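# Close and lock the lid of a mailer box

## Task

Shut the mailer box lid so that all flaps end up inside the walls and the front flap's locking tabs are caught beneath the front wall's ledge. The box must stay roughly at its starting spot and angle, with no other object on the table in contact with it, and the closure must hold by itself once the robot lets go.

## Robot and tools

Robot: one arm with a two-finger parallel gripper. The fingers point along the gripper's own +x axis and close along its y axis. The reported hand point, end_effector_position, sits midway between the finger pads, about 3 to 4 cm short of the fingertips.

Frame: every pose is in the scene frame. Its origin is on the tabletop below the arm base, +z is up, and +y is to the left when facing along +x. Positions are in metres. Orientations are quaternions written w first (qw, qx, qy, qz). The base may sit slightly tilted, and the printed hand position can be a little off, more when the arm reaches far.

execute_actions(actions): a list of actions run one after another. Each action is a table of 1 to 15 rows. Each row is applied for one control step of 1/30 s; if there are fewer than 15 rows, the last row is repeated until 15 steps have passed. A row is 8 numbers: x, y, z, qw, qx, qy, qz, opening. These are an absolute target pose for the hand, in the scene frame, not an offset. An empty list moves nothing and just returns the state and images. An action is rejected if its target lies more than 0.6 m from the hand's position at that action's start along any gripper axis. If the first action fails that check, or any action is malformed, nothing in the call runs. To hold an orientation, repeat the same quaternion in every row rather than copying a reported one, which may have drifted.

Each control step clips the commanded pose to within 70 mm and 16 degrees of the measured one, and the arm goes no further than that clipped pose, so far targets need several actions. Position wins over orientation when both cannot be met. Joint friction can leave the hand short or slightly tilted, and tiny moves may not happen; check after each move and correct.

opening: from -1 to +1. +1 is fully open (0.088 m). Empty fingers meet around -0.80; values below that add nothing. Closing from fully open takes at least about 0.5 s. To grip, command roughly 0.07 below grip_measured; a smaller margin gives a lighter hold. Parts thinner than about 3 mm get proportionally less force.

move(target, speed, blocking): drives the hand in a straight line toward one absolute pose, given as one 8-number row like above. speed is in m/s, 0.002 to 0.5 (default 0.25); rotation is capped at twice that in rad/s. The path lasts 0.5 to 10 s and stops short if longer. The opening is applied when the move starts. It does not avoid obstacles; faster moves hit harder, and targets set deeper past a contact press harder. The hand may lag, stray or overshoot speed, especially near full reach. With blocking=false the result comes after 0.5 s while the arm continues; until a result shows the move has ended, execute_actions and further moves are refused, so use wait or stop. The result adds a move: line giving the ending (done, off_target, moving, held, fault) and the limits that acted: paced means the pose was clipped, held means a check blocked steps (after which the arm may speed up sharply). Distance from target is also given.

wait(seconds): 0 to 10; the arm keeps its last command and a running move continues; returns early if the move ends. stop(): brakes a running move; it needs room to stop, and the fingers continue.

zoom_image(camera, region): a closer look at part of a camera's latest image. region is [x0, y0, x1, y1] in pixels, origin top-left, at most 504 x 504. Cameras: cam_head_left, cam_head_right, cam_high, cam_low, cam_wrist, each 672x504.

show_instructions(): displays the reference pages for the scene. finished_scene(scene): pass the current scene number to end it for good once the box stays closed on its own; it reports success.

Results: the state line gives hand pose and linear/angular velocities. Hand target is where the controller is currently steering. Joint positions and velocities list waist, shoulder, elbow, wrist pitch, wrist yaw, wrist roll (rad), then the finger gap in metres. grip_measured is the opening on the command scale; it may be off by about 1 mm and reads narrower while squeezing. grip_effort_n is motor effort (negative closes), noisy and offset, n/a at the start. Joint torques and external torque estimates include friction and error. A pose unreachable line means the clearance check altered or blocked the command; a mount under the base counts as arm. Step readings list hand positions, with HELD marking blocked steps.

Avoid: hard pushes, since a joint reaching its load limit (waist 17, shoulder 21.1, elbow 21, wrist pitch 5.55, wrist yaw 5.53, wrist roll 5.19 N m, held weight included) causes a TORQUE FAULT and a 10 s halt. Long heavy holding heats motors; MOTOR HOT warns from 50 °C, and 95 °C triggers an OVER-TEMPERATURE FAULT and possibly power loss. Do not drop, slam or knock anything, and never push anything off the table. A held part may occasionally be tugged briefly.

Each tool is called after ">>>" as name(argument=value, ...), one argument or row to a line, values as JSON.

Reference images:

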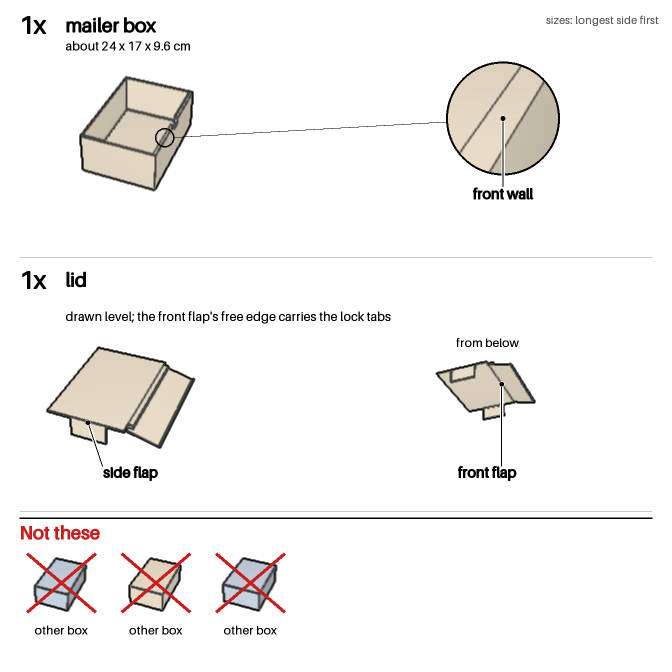

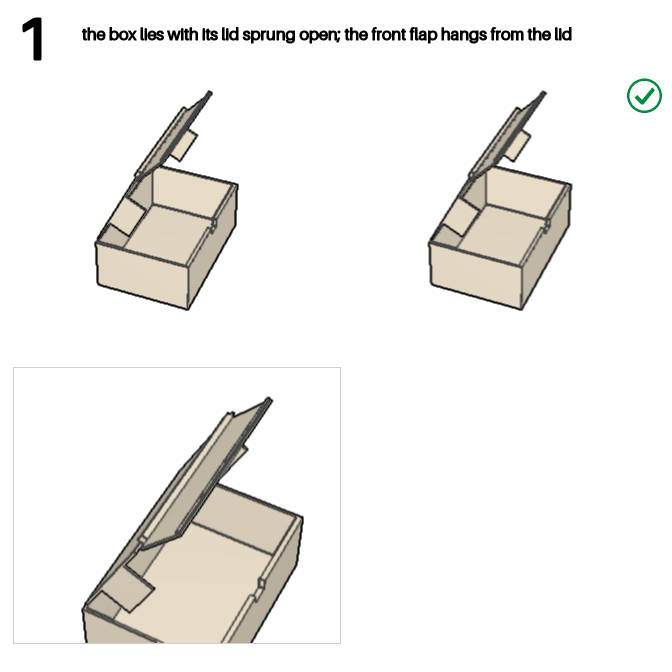

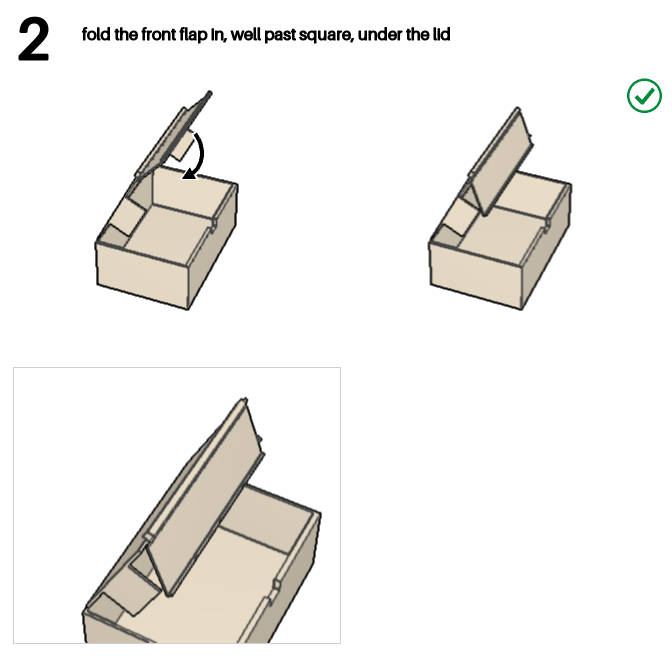

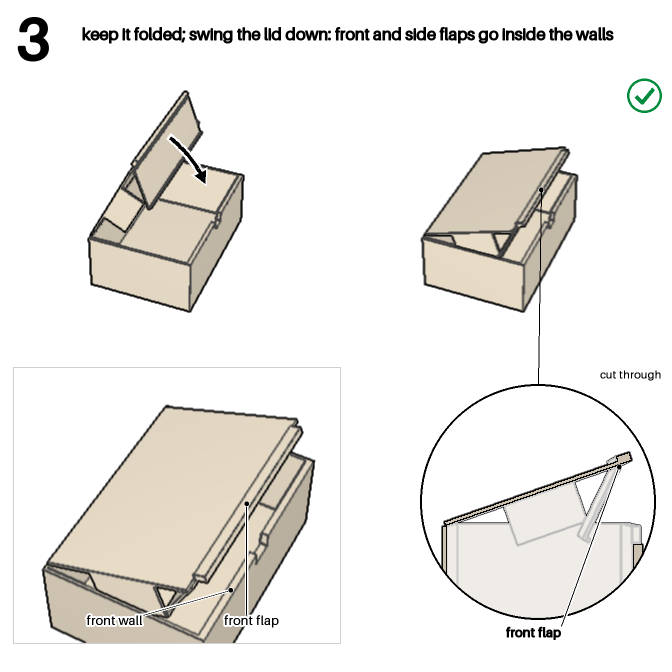

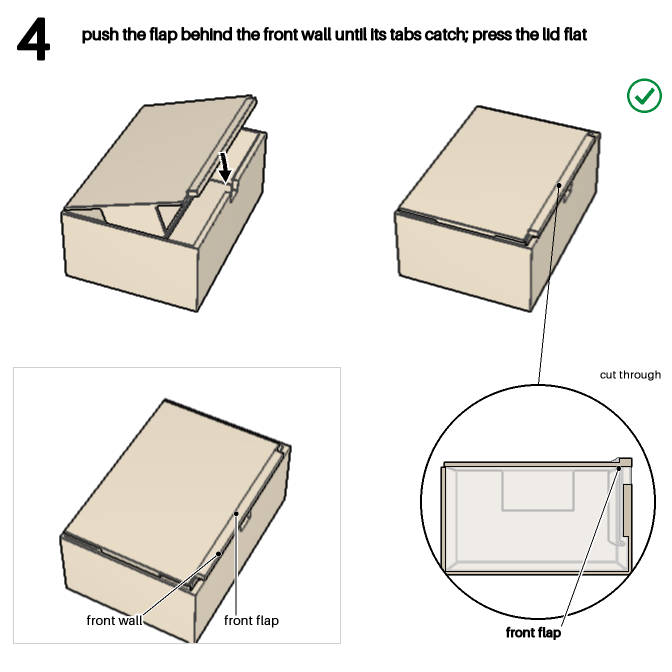

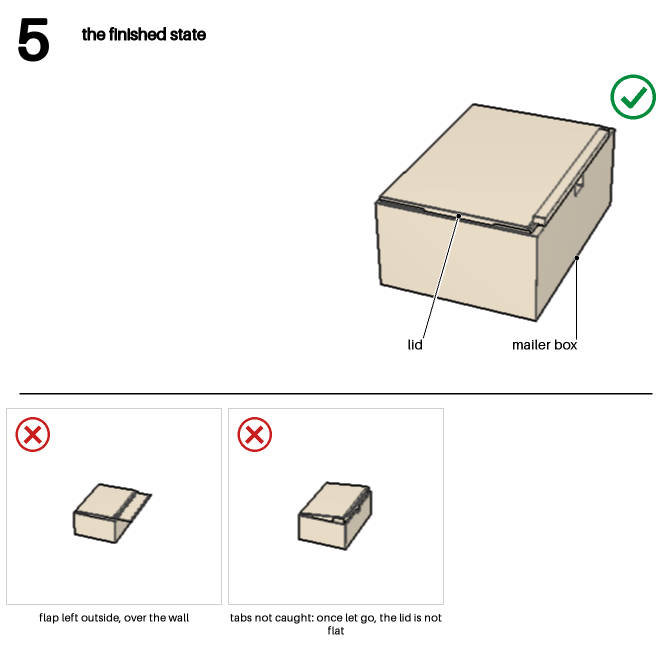

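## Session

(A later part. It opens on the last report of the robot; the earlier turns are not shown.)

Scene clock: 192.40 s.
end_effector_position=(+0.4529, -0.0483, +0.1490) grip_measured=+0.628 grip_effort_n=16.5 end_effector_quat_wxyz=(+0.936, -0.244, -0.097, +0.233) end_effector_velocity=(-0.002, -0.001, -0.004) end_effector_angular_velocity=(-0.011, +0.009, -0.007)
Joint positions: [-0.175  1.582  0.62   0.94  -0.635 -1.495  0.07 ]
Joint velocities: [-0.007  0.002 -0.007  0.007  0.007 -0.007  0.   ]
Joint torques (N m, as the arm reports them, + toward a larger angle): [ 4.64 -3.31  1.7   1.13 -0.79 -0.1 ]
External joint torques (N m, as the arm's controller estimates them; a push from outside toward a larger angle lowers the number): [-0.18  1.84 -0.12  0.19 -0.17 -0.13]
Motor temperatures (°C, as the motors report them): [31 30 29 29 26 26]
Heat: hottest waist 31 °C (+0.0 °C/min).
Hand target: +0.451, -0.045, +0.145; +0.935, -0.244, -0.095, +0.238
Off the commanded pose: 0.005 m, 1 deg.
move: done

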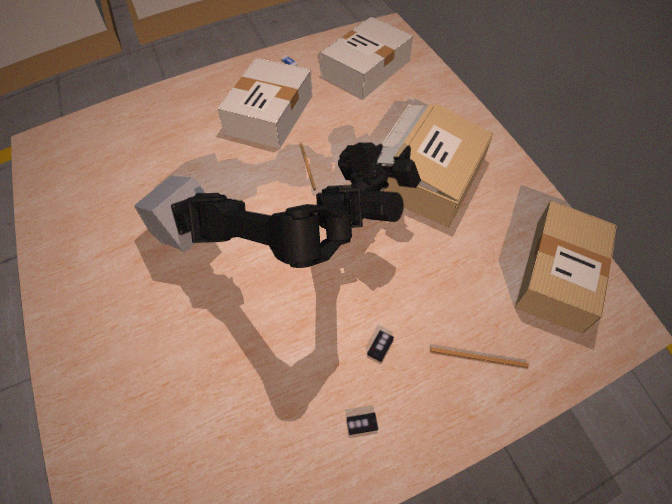

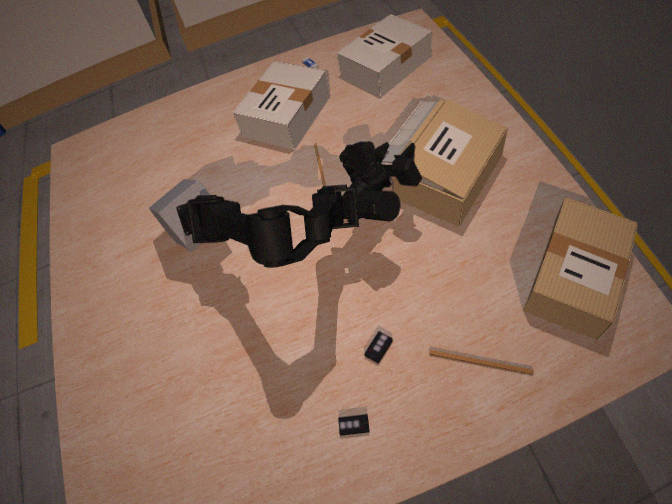

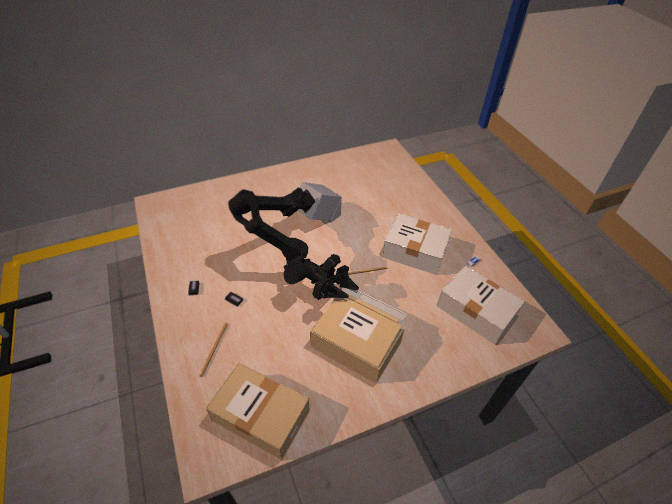

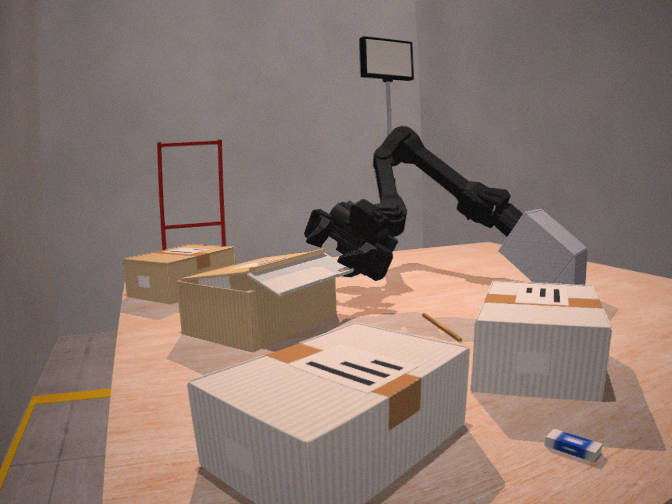

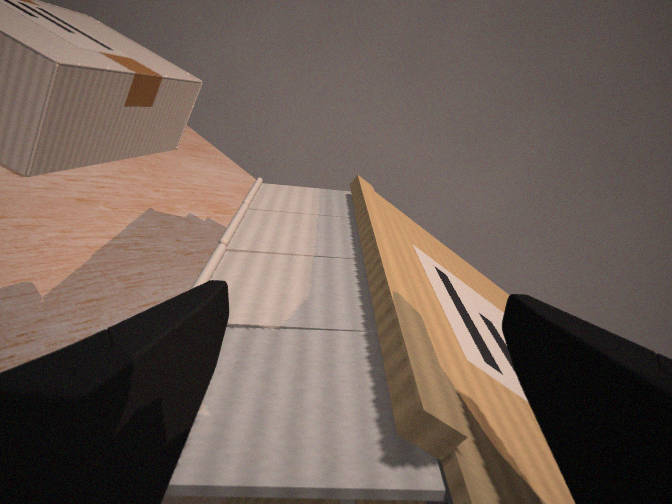

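>>> move(
  target=[0.4535,-0.049,0.122,0.879,-0.403,-0.135,0.218,0.95],
  speed=0.1,
)

Scene clock: 199.70 s.
end_effector_position=(+0.4526, -0.0465, +0.1341) grip_measured=+0.948 grip_effort_n=17.9 end_effector_quat_wxyz=(+0.879, -0.396, -0.152, +0.217) end_effector_velocity=(-0.003, +0.002, +0.007) end_effector_angular_velocity=(-0.003, -0.052, +0.020)
Joint positions: [-0.222  1.649  0.64   0.984 -0.718 -1.842  0.085]
Joint velocities: [-0.002 -0.002 -0.002  0.007 -0.051 -0.022 -0.   ]
Joint torques (N m, as the arm reports them, + toward a larger angle): [ 3.28 -2.92  2.55  0.98 -0.01 -0.27]
External joint torques (N m, as the arm's controller estimates them; a push from outside toward a larger angle lowers the number): [-1.67  2.5   1.02  0.05  0.62 -0.32]
Motor temperatures (°C, as the motors report them): [31 30 29 29 26 26]
Heat: hottest waist 31 °C (+0.0 °C/min).
Hand target: +0.453, -0.049, +0.122; +0.879, -0.403, -0.135, +0.218
Off the commanded pose: 0.012 m, 2 deg.
move: off_target

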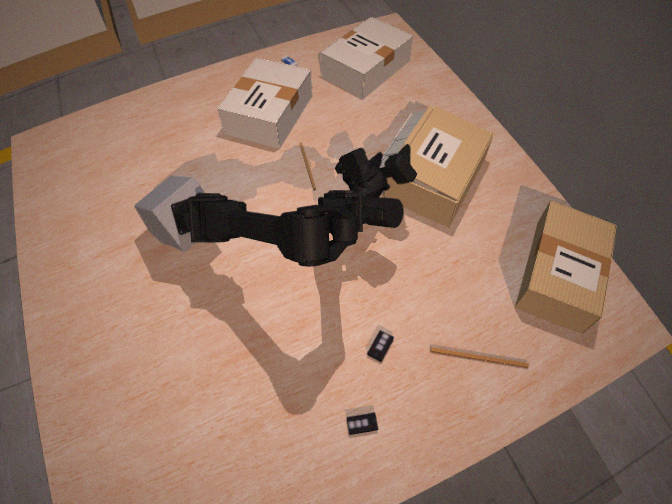

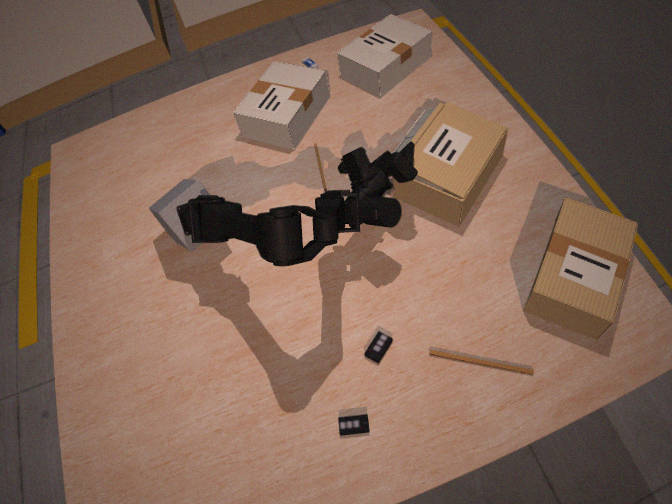

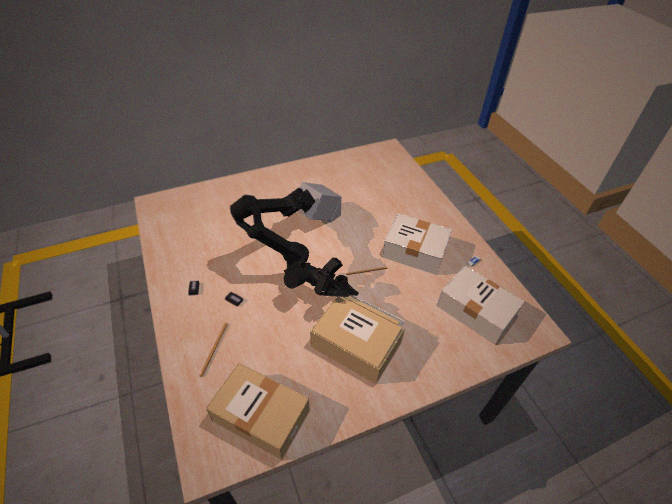

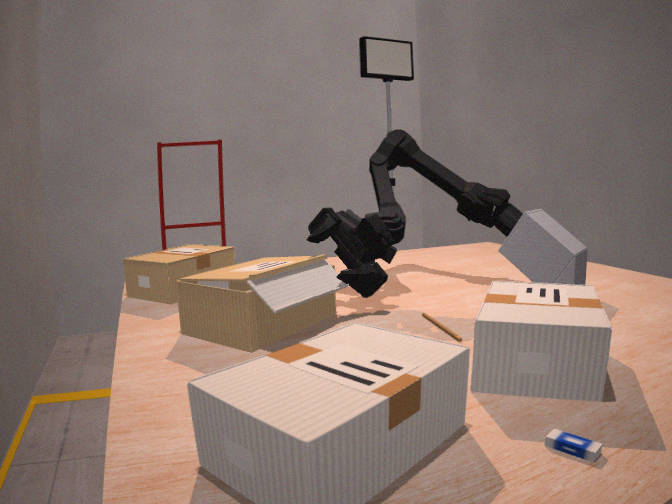

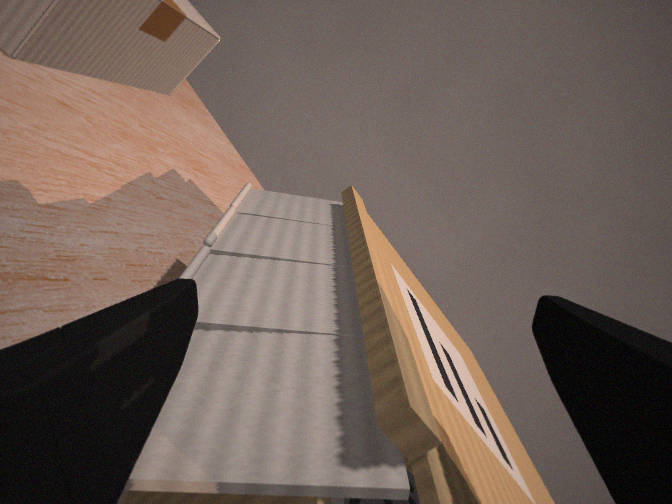

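>>> move(
  target=[0.462,-0.064,0.148,0.879,-0.403,-0.135,0.218,0.95],
  speed=0.03,
)

>>> move(
  target=[0.468,-0.074,0.175,0.879,-0.403,-0.135,0.218,0.95],
  speed=0.03,
)

Scene clock: 204.60 s.
end_effector_position=(+0.4597, -0.0596, +0.1458) grip_measured=+0.948 grip_effort_n=17.4 end_effector_quat_wxyz=(+0.880, -0.397, -0.136, +0.223) end_effector_velocity=(-0.001, +0.000, -0.003) end_effector_angular_velocity=(-0.005, +0.015, +0.006)
Joint positions: [-0.206  1.568  0.675  0.846 -0.674 -1.848  0.085]
Joint velocities: [-0.002 -0.002  0.002 -0.022  0.007 -0.007 -0.   ]
Joint torques (N m, as the arm reports them, + toward a larger angle): [ 5.14 -5.63  3.34  0.78 -0.42 -0.09]
External joint torques (N m, as the arm's controller estimates them; a push from outside toward a larger angle lowers the number): [ 0.34 -0.28  1.36 -0.12  0.2  -0.14]
Motor temperatures (°C, as the motors report them): [31 30 29 29 26 26]
Heat: hottest waist 31 °C (-1.0 °C/min).
Hand target: +0.462, -0.064, +0.148; +0.879, -0.403, -0.135, +0.218
Off the commanded pose: 0.005 m, 1 deg.
move: done

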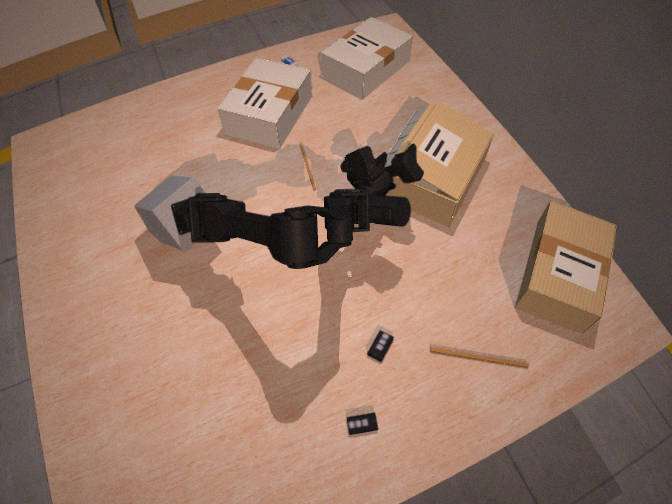

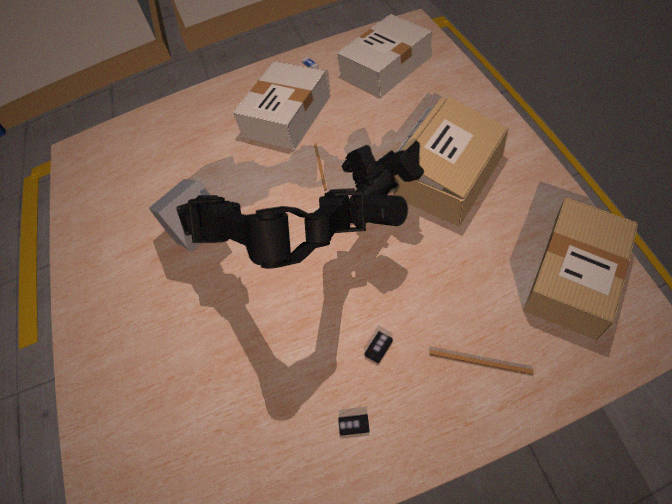

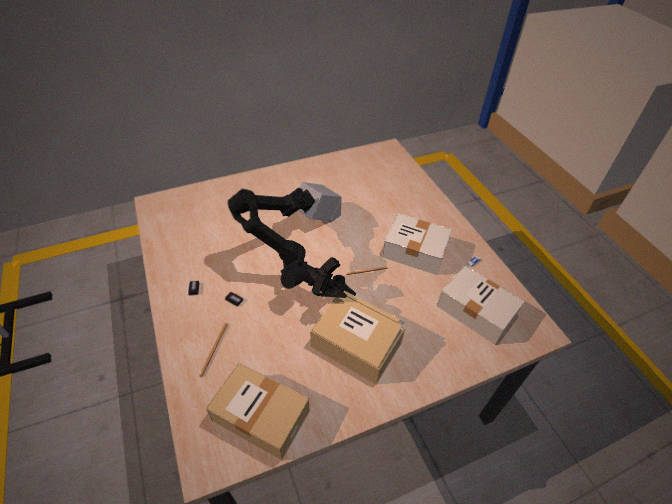

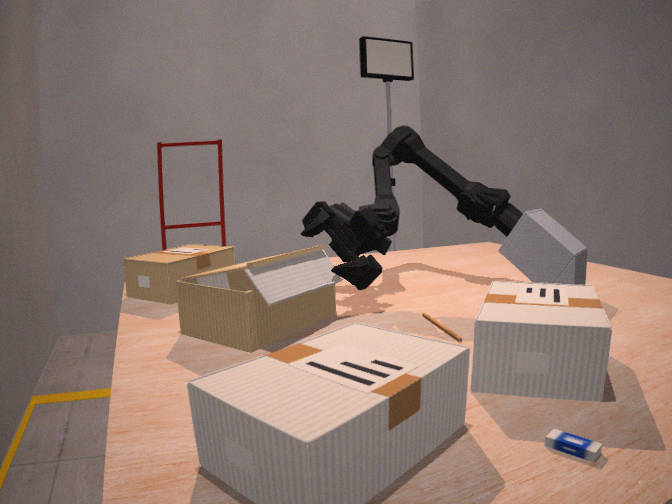

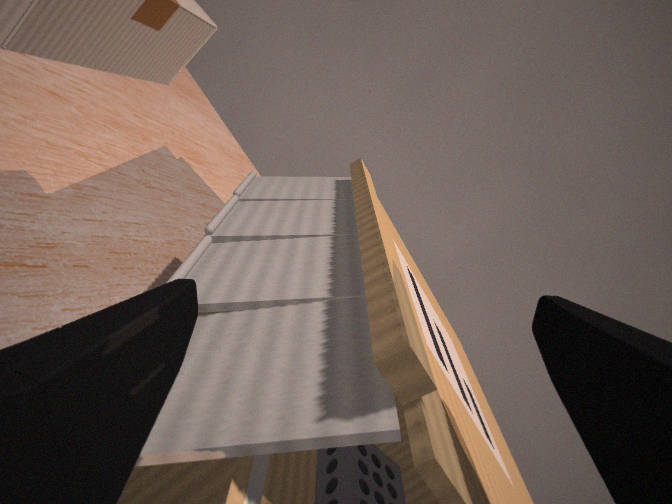

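Scene clock: 206.03 s.
end_effector_position=(+0.4658, -0.0690, +0.1726) grip_measured=+0.948 grip_effort_n=17.4 end_effector_quat_wxyz=(+0.879, -0.398, -0.137, +0.224) end_effector_velocity=(-0.002, +0.002, -0.004) end_effector_angular_velocity=(-0.009, +0.025, +0.004)
Joint positions: [-0.156  1.477  0.707  0.722 -0.625 -1.848  0.085]
Joint velocities: [ 0.002 -0.007 -0.007 -0.022  0.022 -0.007 -0.   ]
Joint torques (N m, as the arm reports them, + toward a larger angle): [ 4.98 -5.45  3.98  0.86 -0.4  -0.03]
External joint torques (N m, as the arm's controller estimates them; a push from outside toward a larger angle lowers the number): [ 0.25 -0.17  1.45 -0.05  0.22 -0.08]
Motor temperatures (°C, as the motors report them): [31 30 29 29 25 26]
Heat: hottest waist 31 °C (-1.0 °C/min).
Hand target: +0.468, -0.074, +0.175; +0.879, -0.403, -0.135, +0.218
Off the commanded pose: 0.006 m, 1 deg.
move: done

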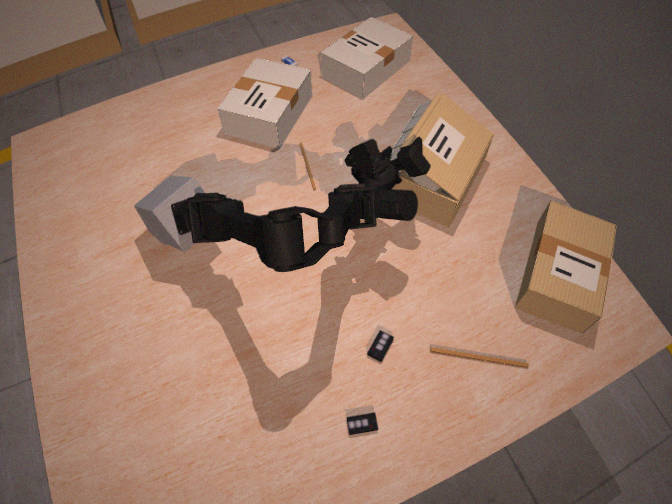

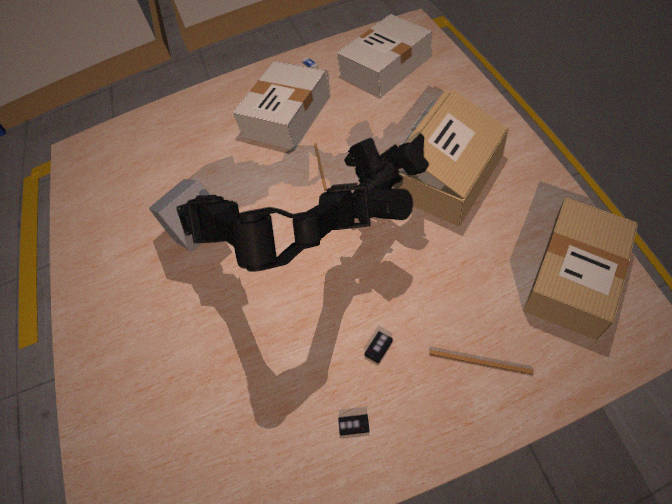

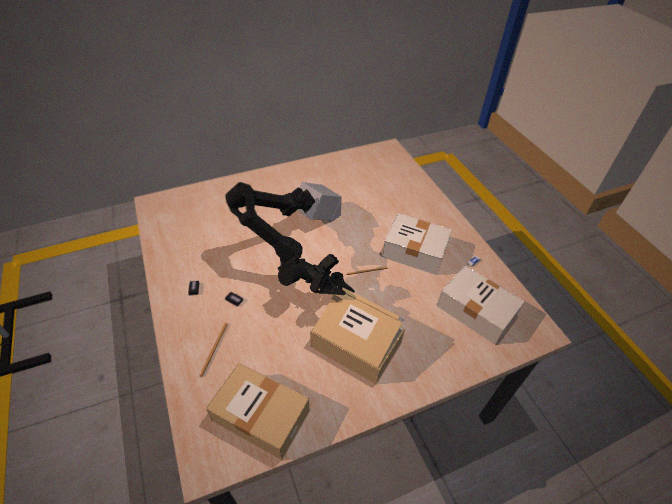

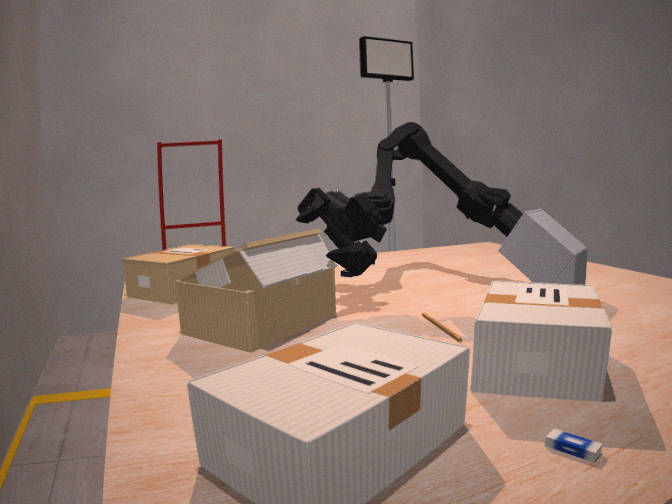

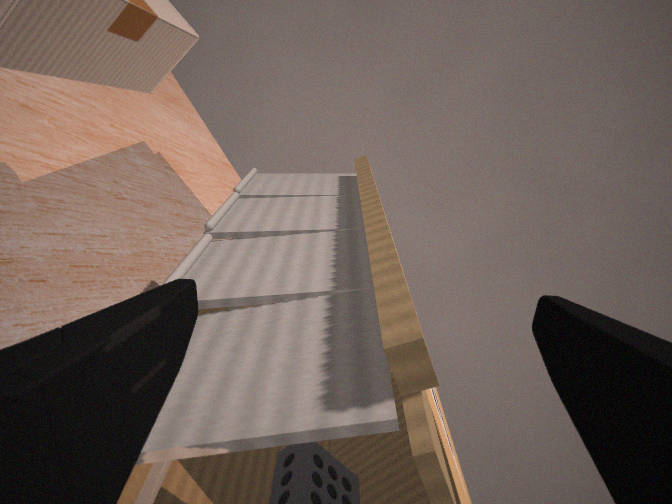

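Working. Up a bit, then inward.

>>> move(
  target=[0.473,-0.082,0.19,0.879,-0.403,-0.135,0.218,0.95],
  speed=0.03,
)

>>> move(
  target=[0.494,-0.117,0.195,0.879,-0.403,-0.135,0.218,0.95],
  speed=0.03,
)

Scene clock: 210.70 s.
end_effector_position=(+0.4710, -0.0767, +0.1876) grip_measured=+0.948 grip_effort_n=17.0 end_effector_quat_wxyz=(+0.879, -0.398, -0.137, +0.224) end_effector_velocity=(-0.000, +0.001, -0.001) end_effector_angular_velocity=(+0.010, +0.005, +0.008)
Joint positions: [-0.132  1.433  0.742  0.643 -0.602 -1.848  0.085]
Joint velocities: [-0.002  0.002  0.002 -0.007 -0.007  0.007 -0.   ]
Joint torques (N m, as the arm reports them, + toward a larger angle): [ 4.8  -5.44  4.38  0.82 -0.38  0.04]
External joint torques (N m, as the arm's controller estimates them; a push from outside toward a larger angle lowers the number): [ 0.11 -0.17  1.46 -0.12  0.24 -0.01]
Motor temperatures (°C, as the motors report them): [31 30 29 29 25 26]
Heat: hottest waist 31 °C (+0.0 °C/min).
Hand target: +0.473, -0.082, +0.190; +0.879, -0.403, -0.135, +0.218
Off the commanded pose: 0.006 m, 1 deg.
move: done

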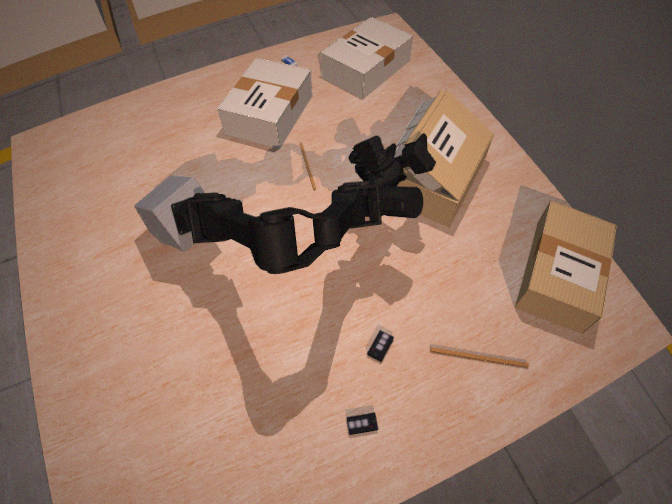

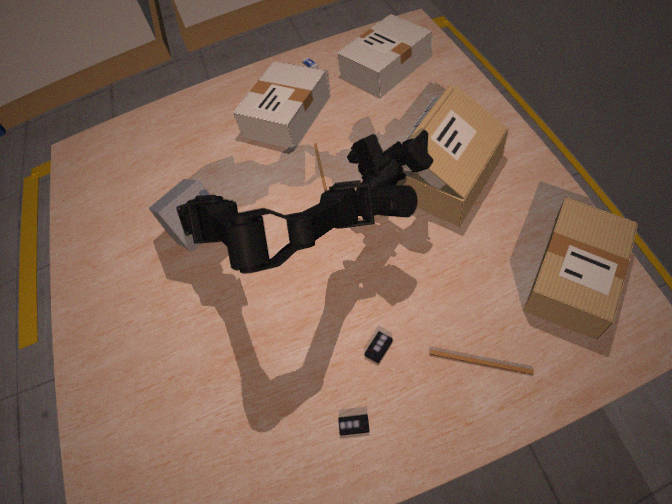

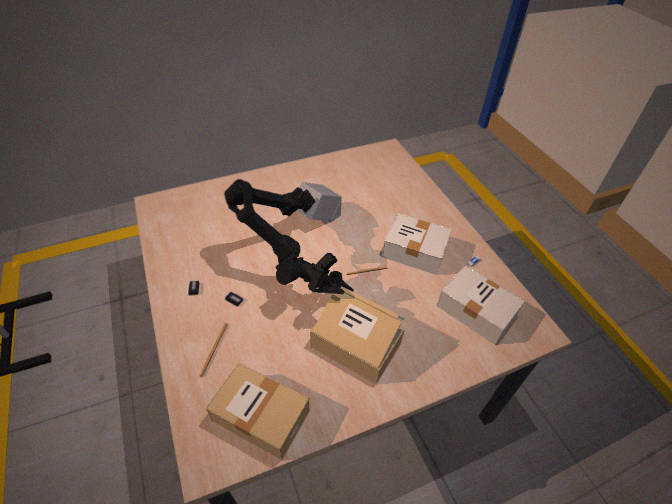

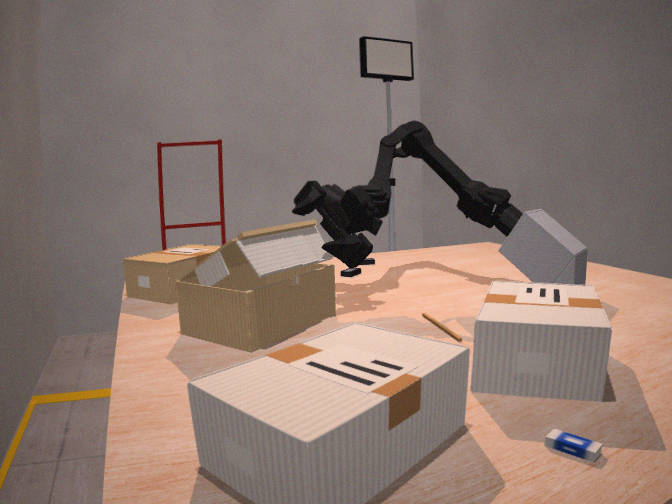

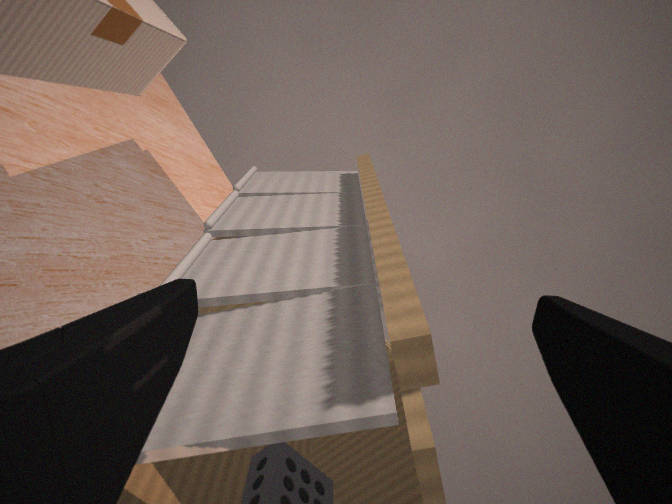

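Scene clock: 212.60 s.
end_effector_position=(+0.4924, -0.1106, +0.1925) grip_measured=+0.948 grip_effort_n=17.0 end_effector_quat_wxyz=(+0.879, -0.397, -0.135, +0.225) end_effector_velocity=(-0.001, +0.003, -0.002) end_effector_angular_velocity=(+0.014, +0.015, +0.018)
Joint positions: [-0.179  1.43   0.892  0.488 -0.643 -1.848  0.085]
Joint velocities: [-0.002  0.002  0.002 -0.022 -0.007  0.007  0.   ]
Joint torques (N m, as the arm reports them, + toward a larger angle): [ 4.49 -5.98  5.01  0.85 -0.72 -0.1 ]
External joint torques (N m, as the arm's controller estimates them; a push from outside toward a larger angle lowers the number): [-0.26 -0.13  1.73 -0.05 -0.1  -0.15]
Motor temperatures (°C, as the motors report them): [31 30 29 29 25 26]
Heat: hottest waist 31 °C (+0.0 °C/min).
Hand target: +0.494, -0.117, +0.195; +0.879, -0.403, -0.135, +0.218
Off the commanded pose: 0.007 m, 1 deg.
move: done

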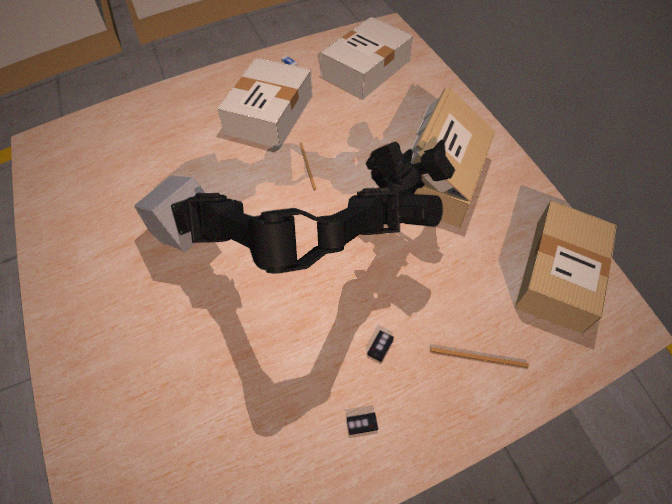

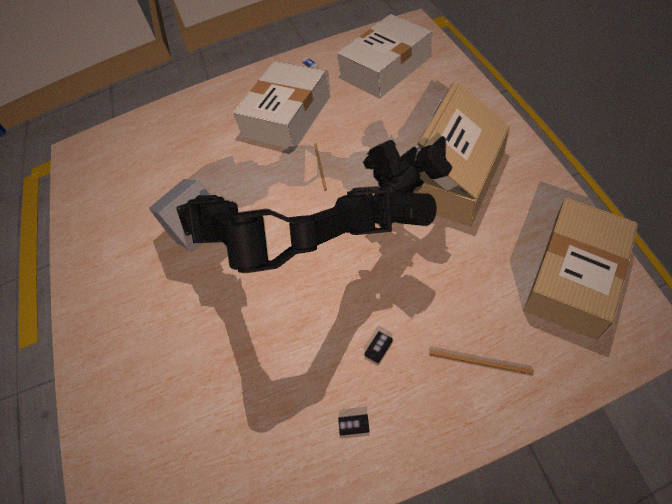

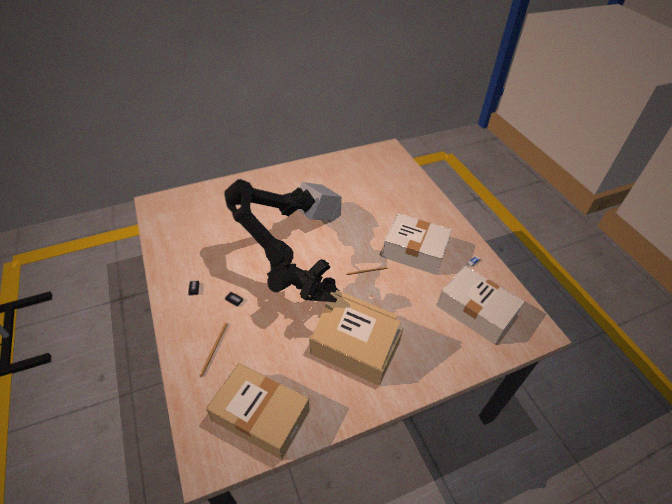

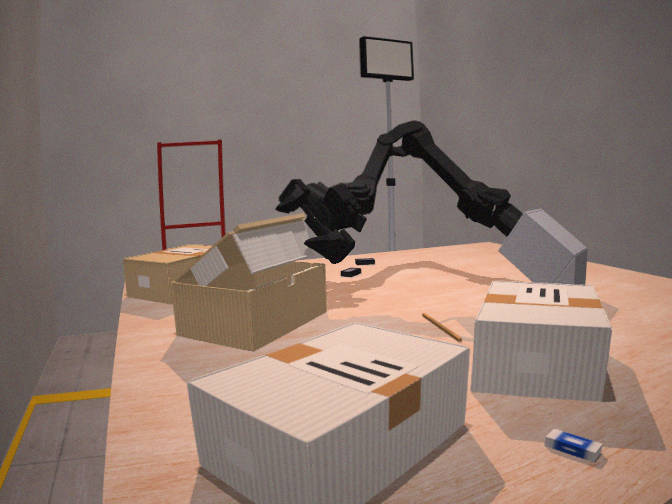

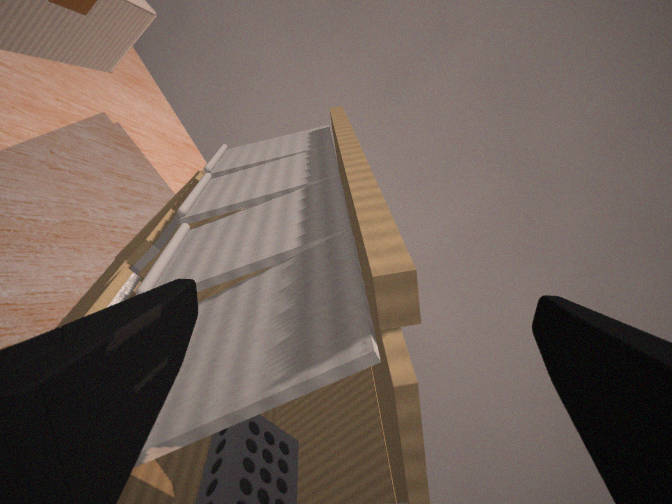

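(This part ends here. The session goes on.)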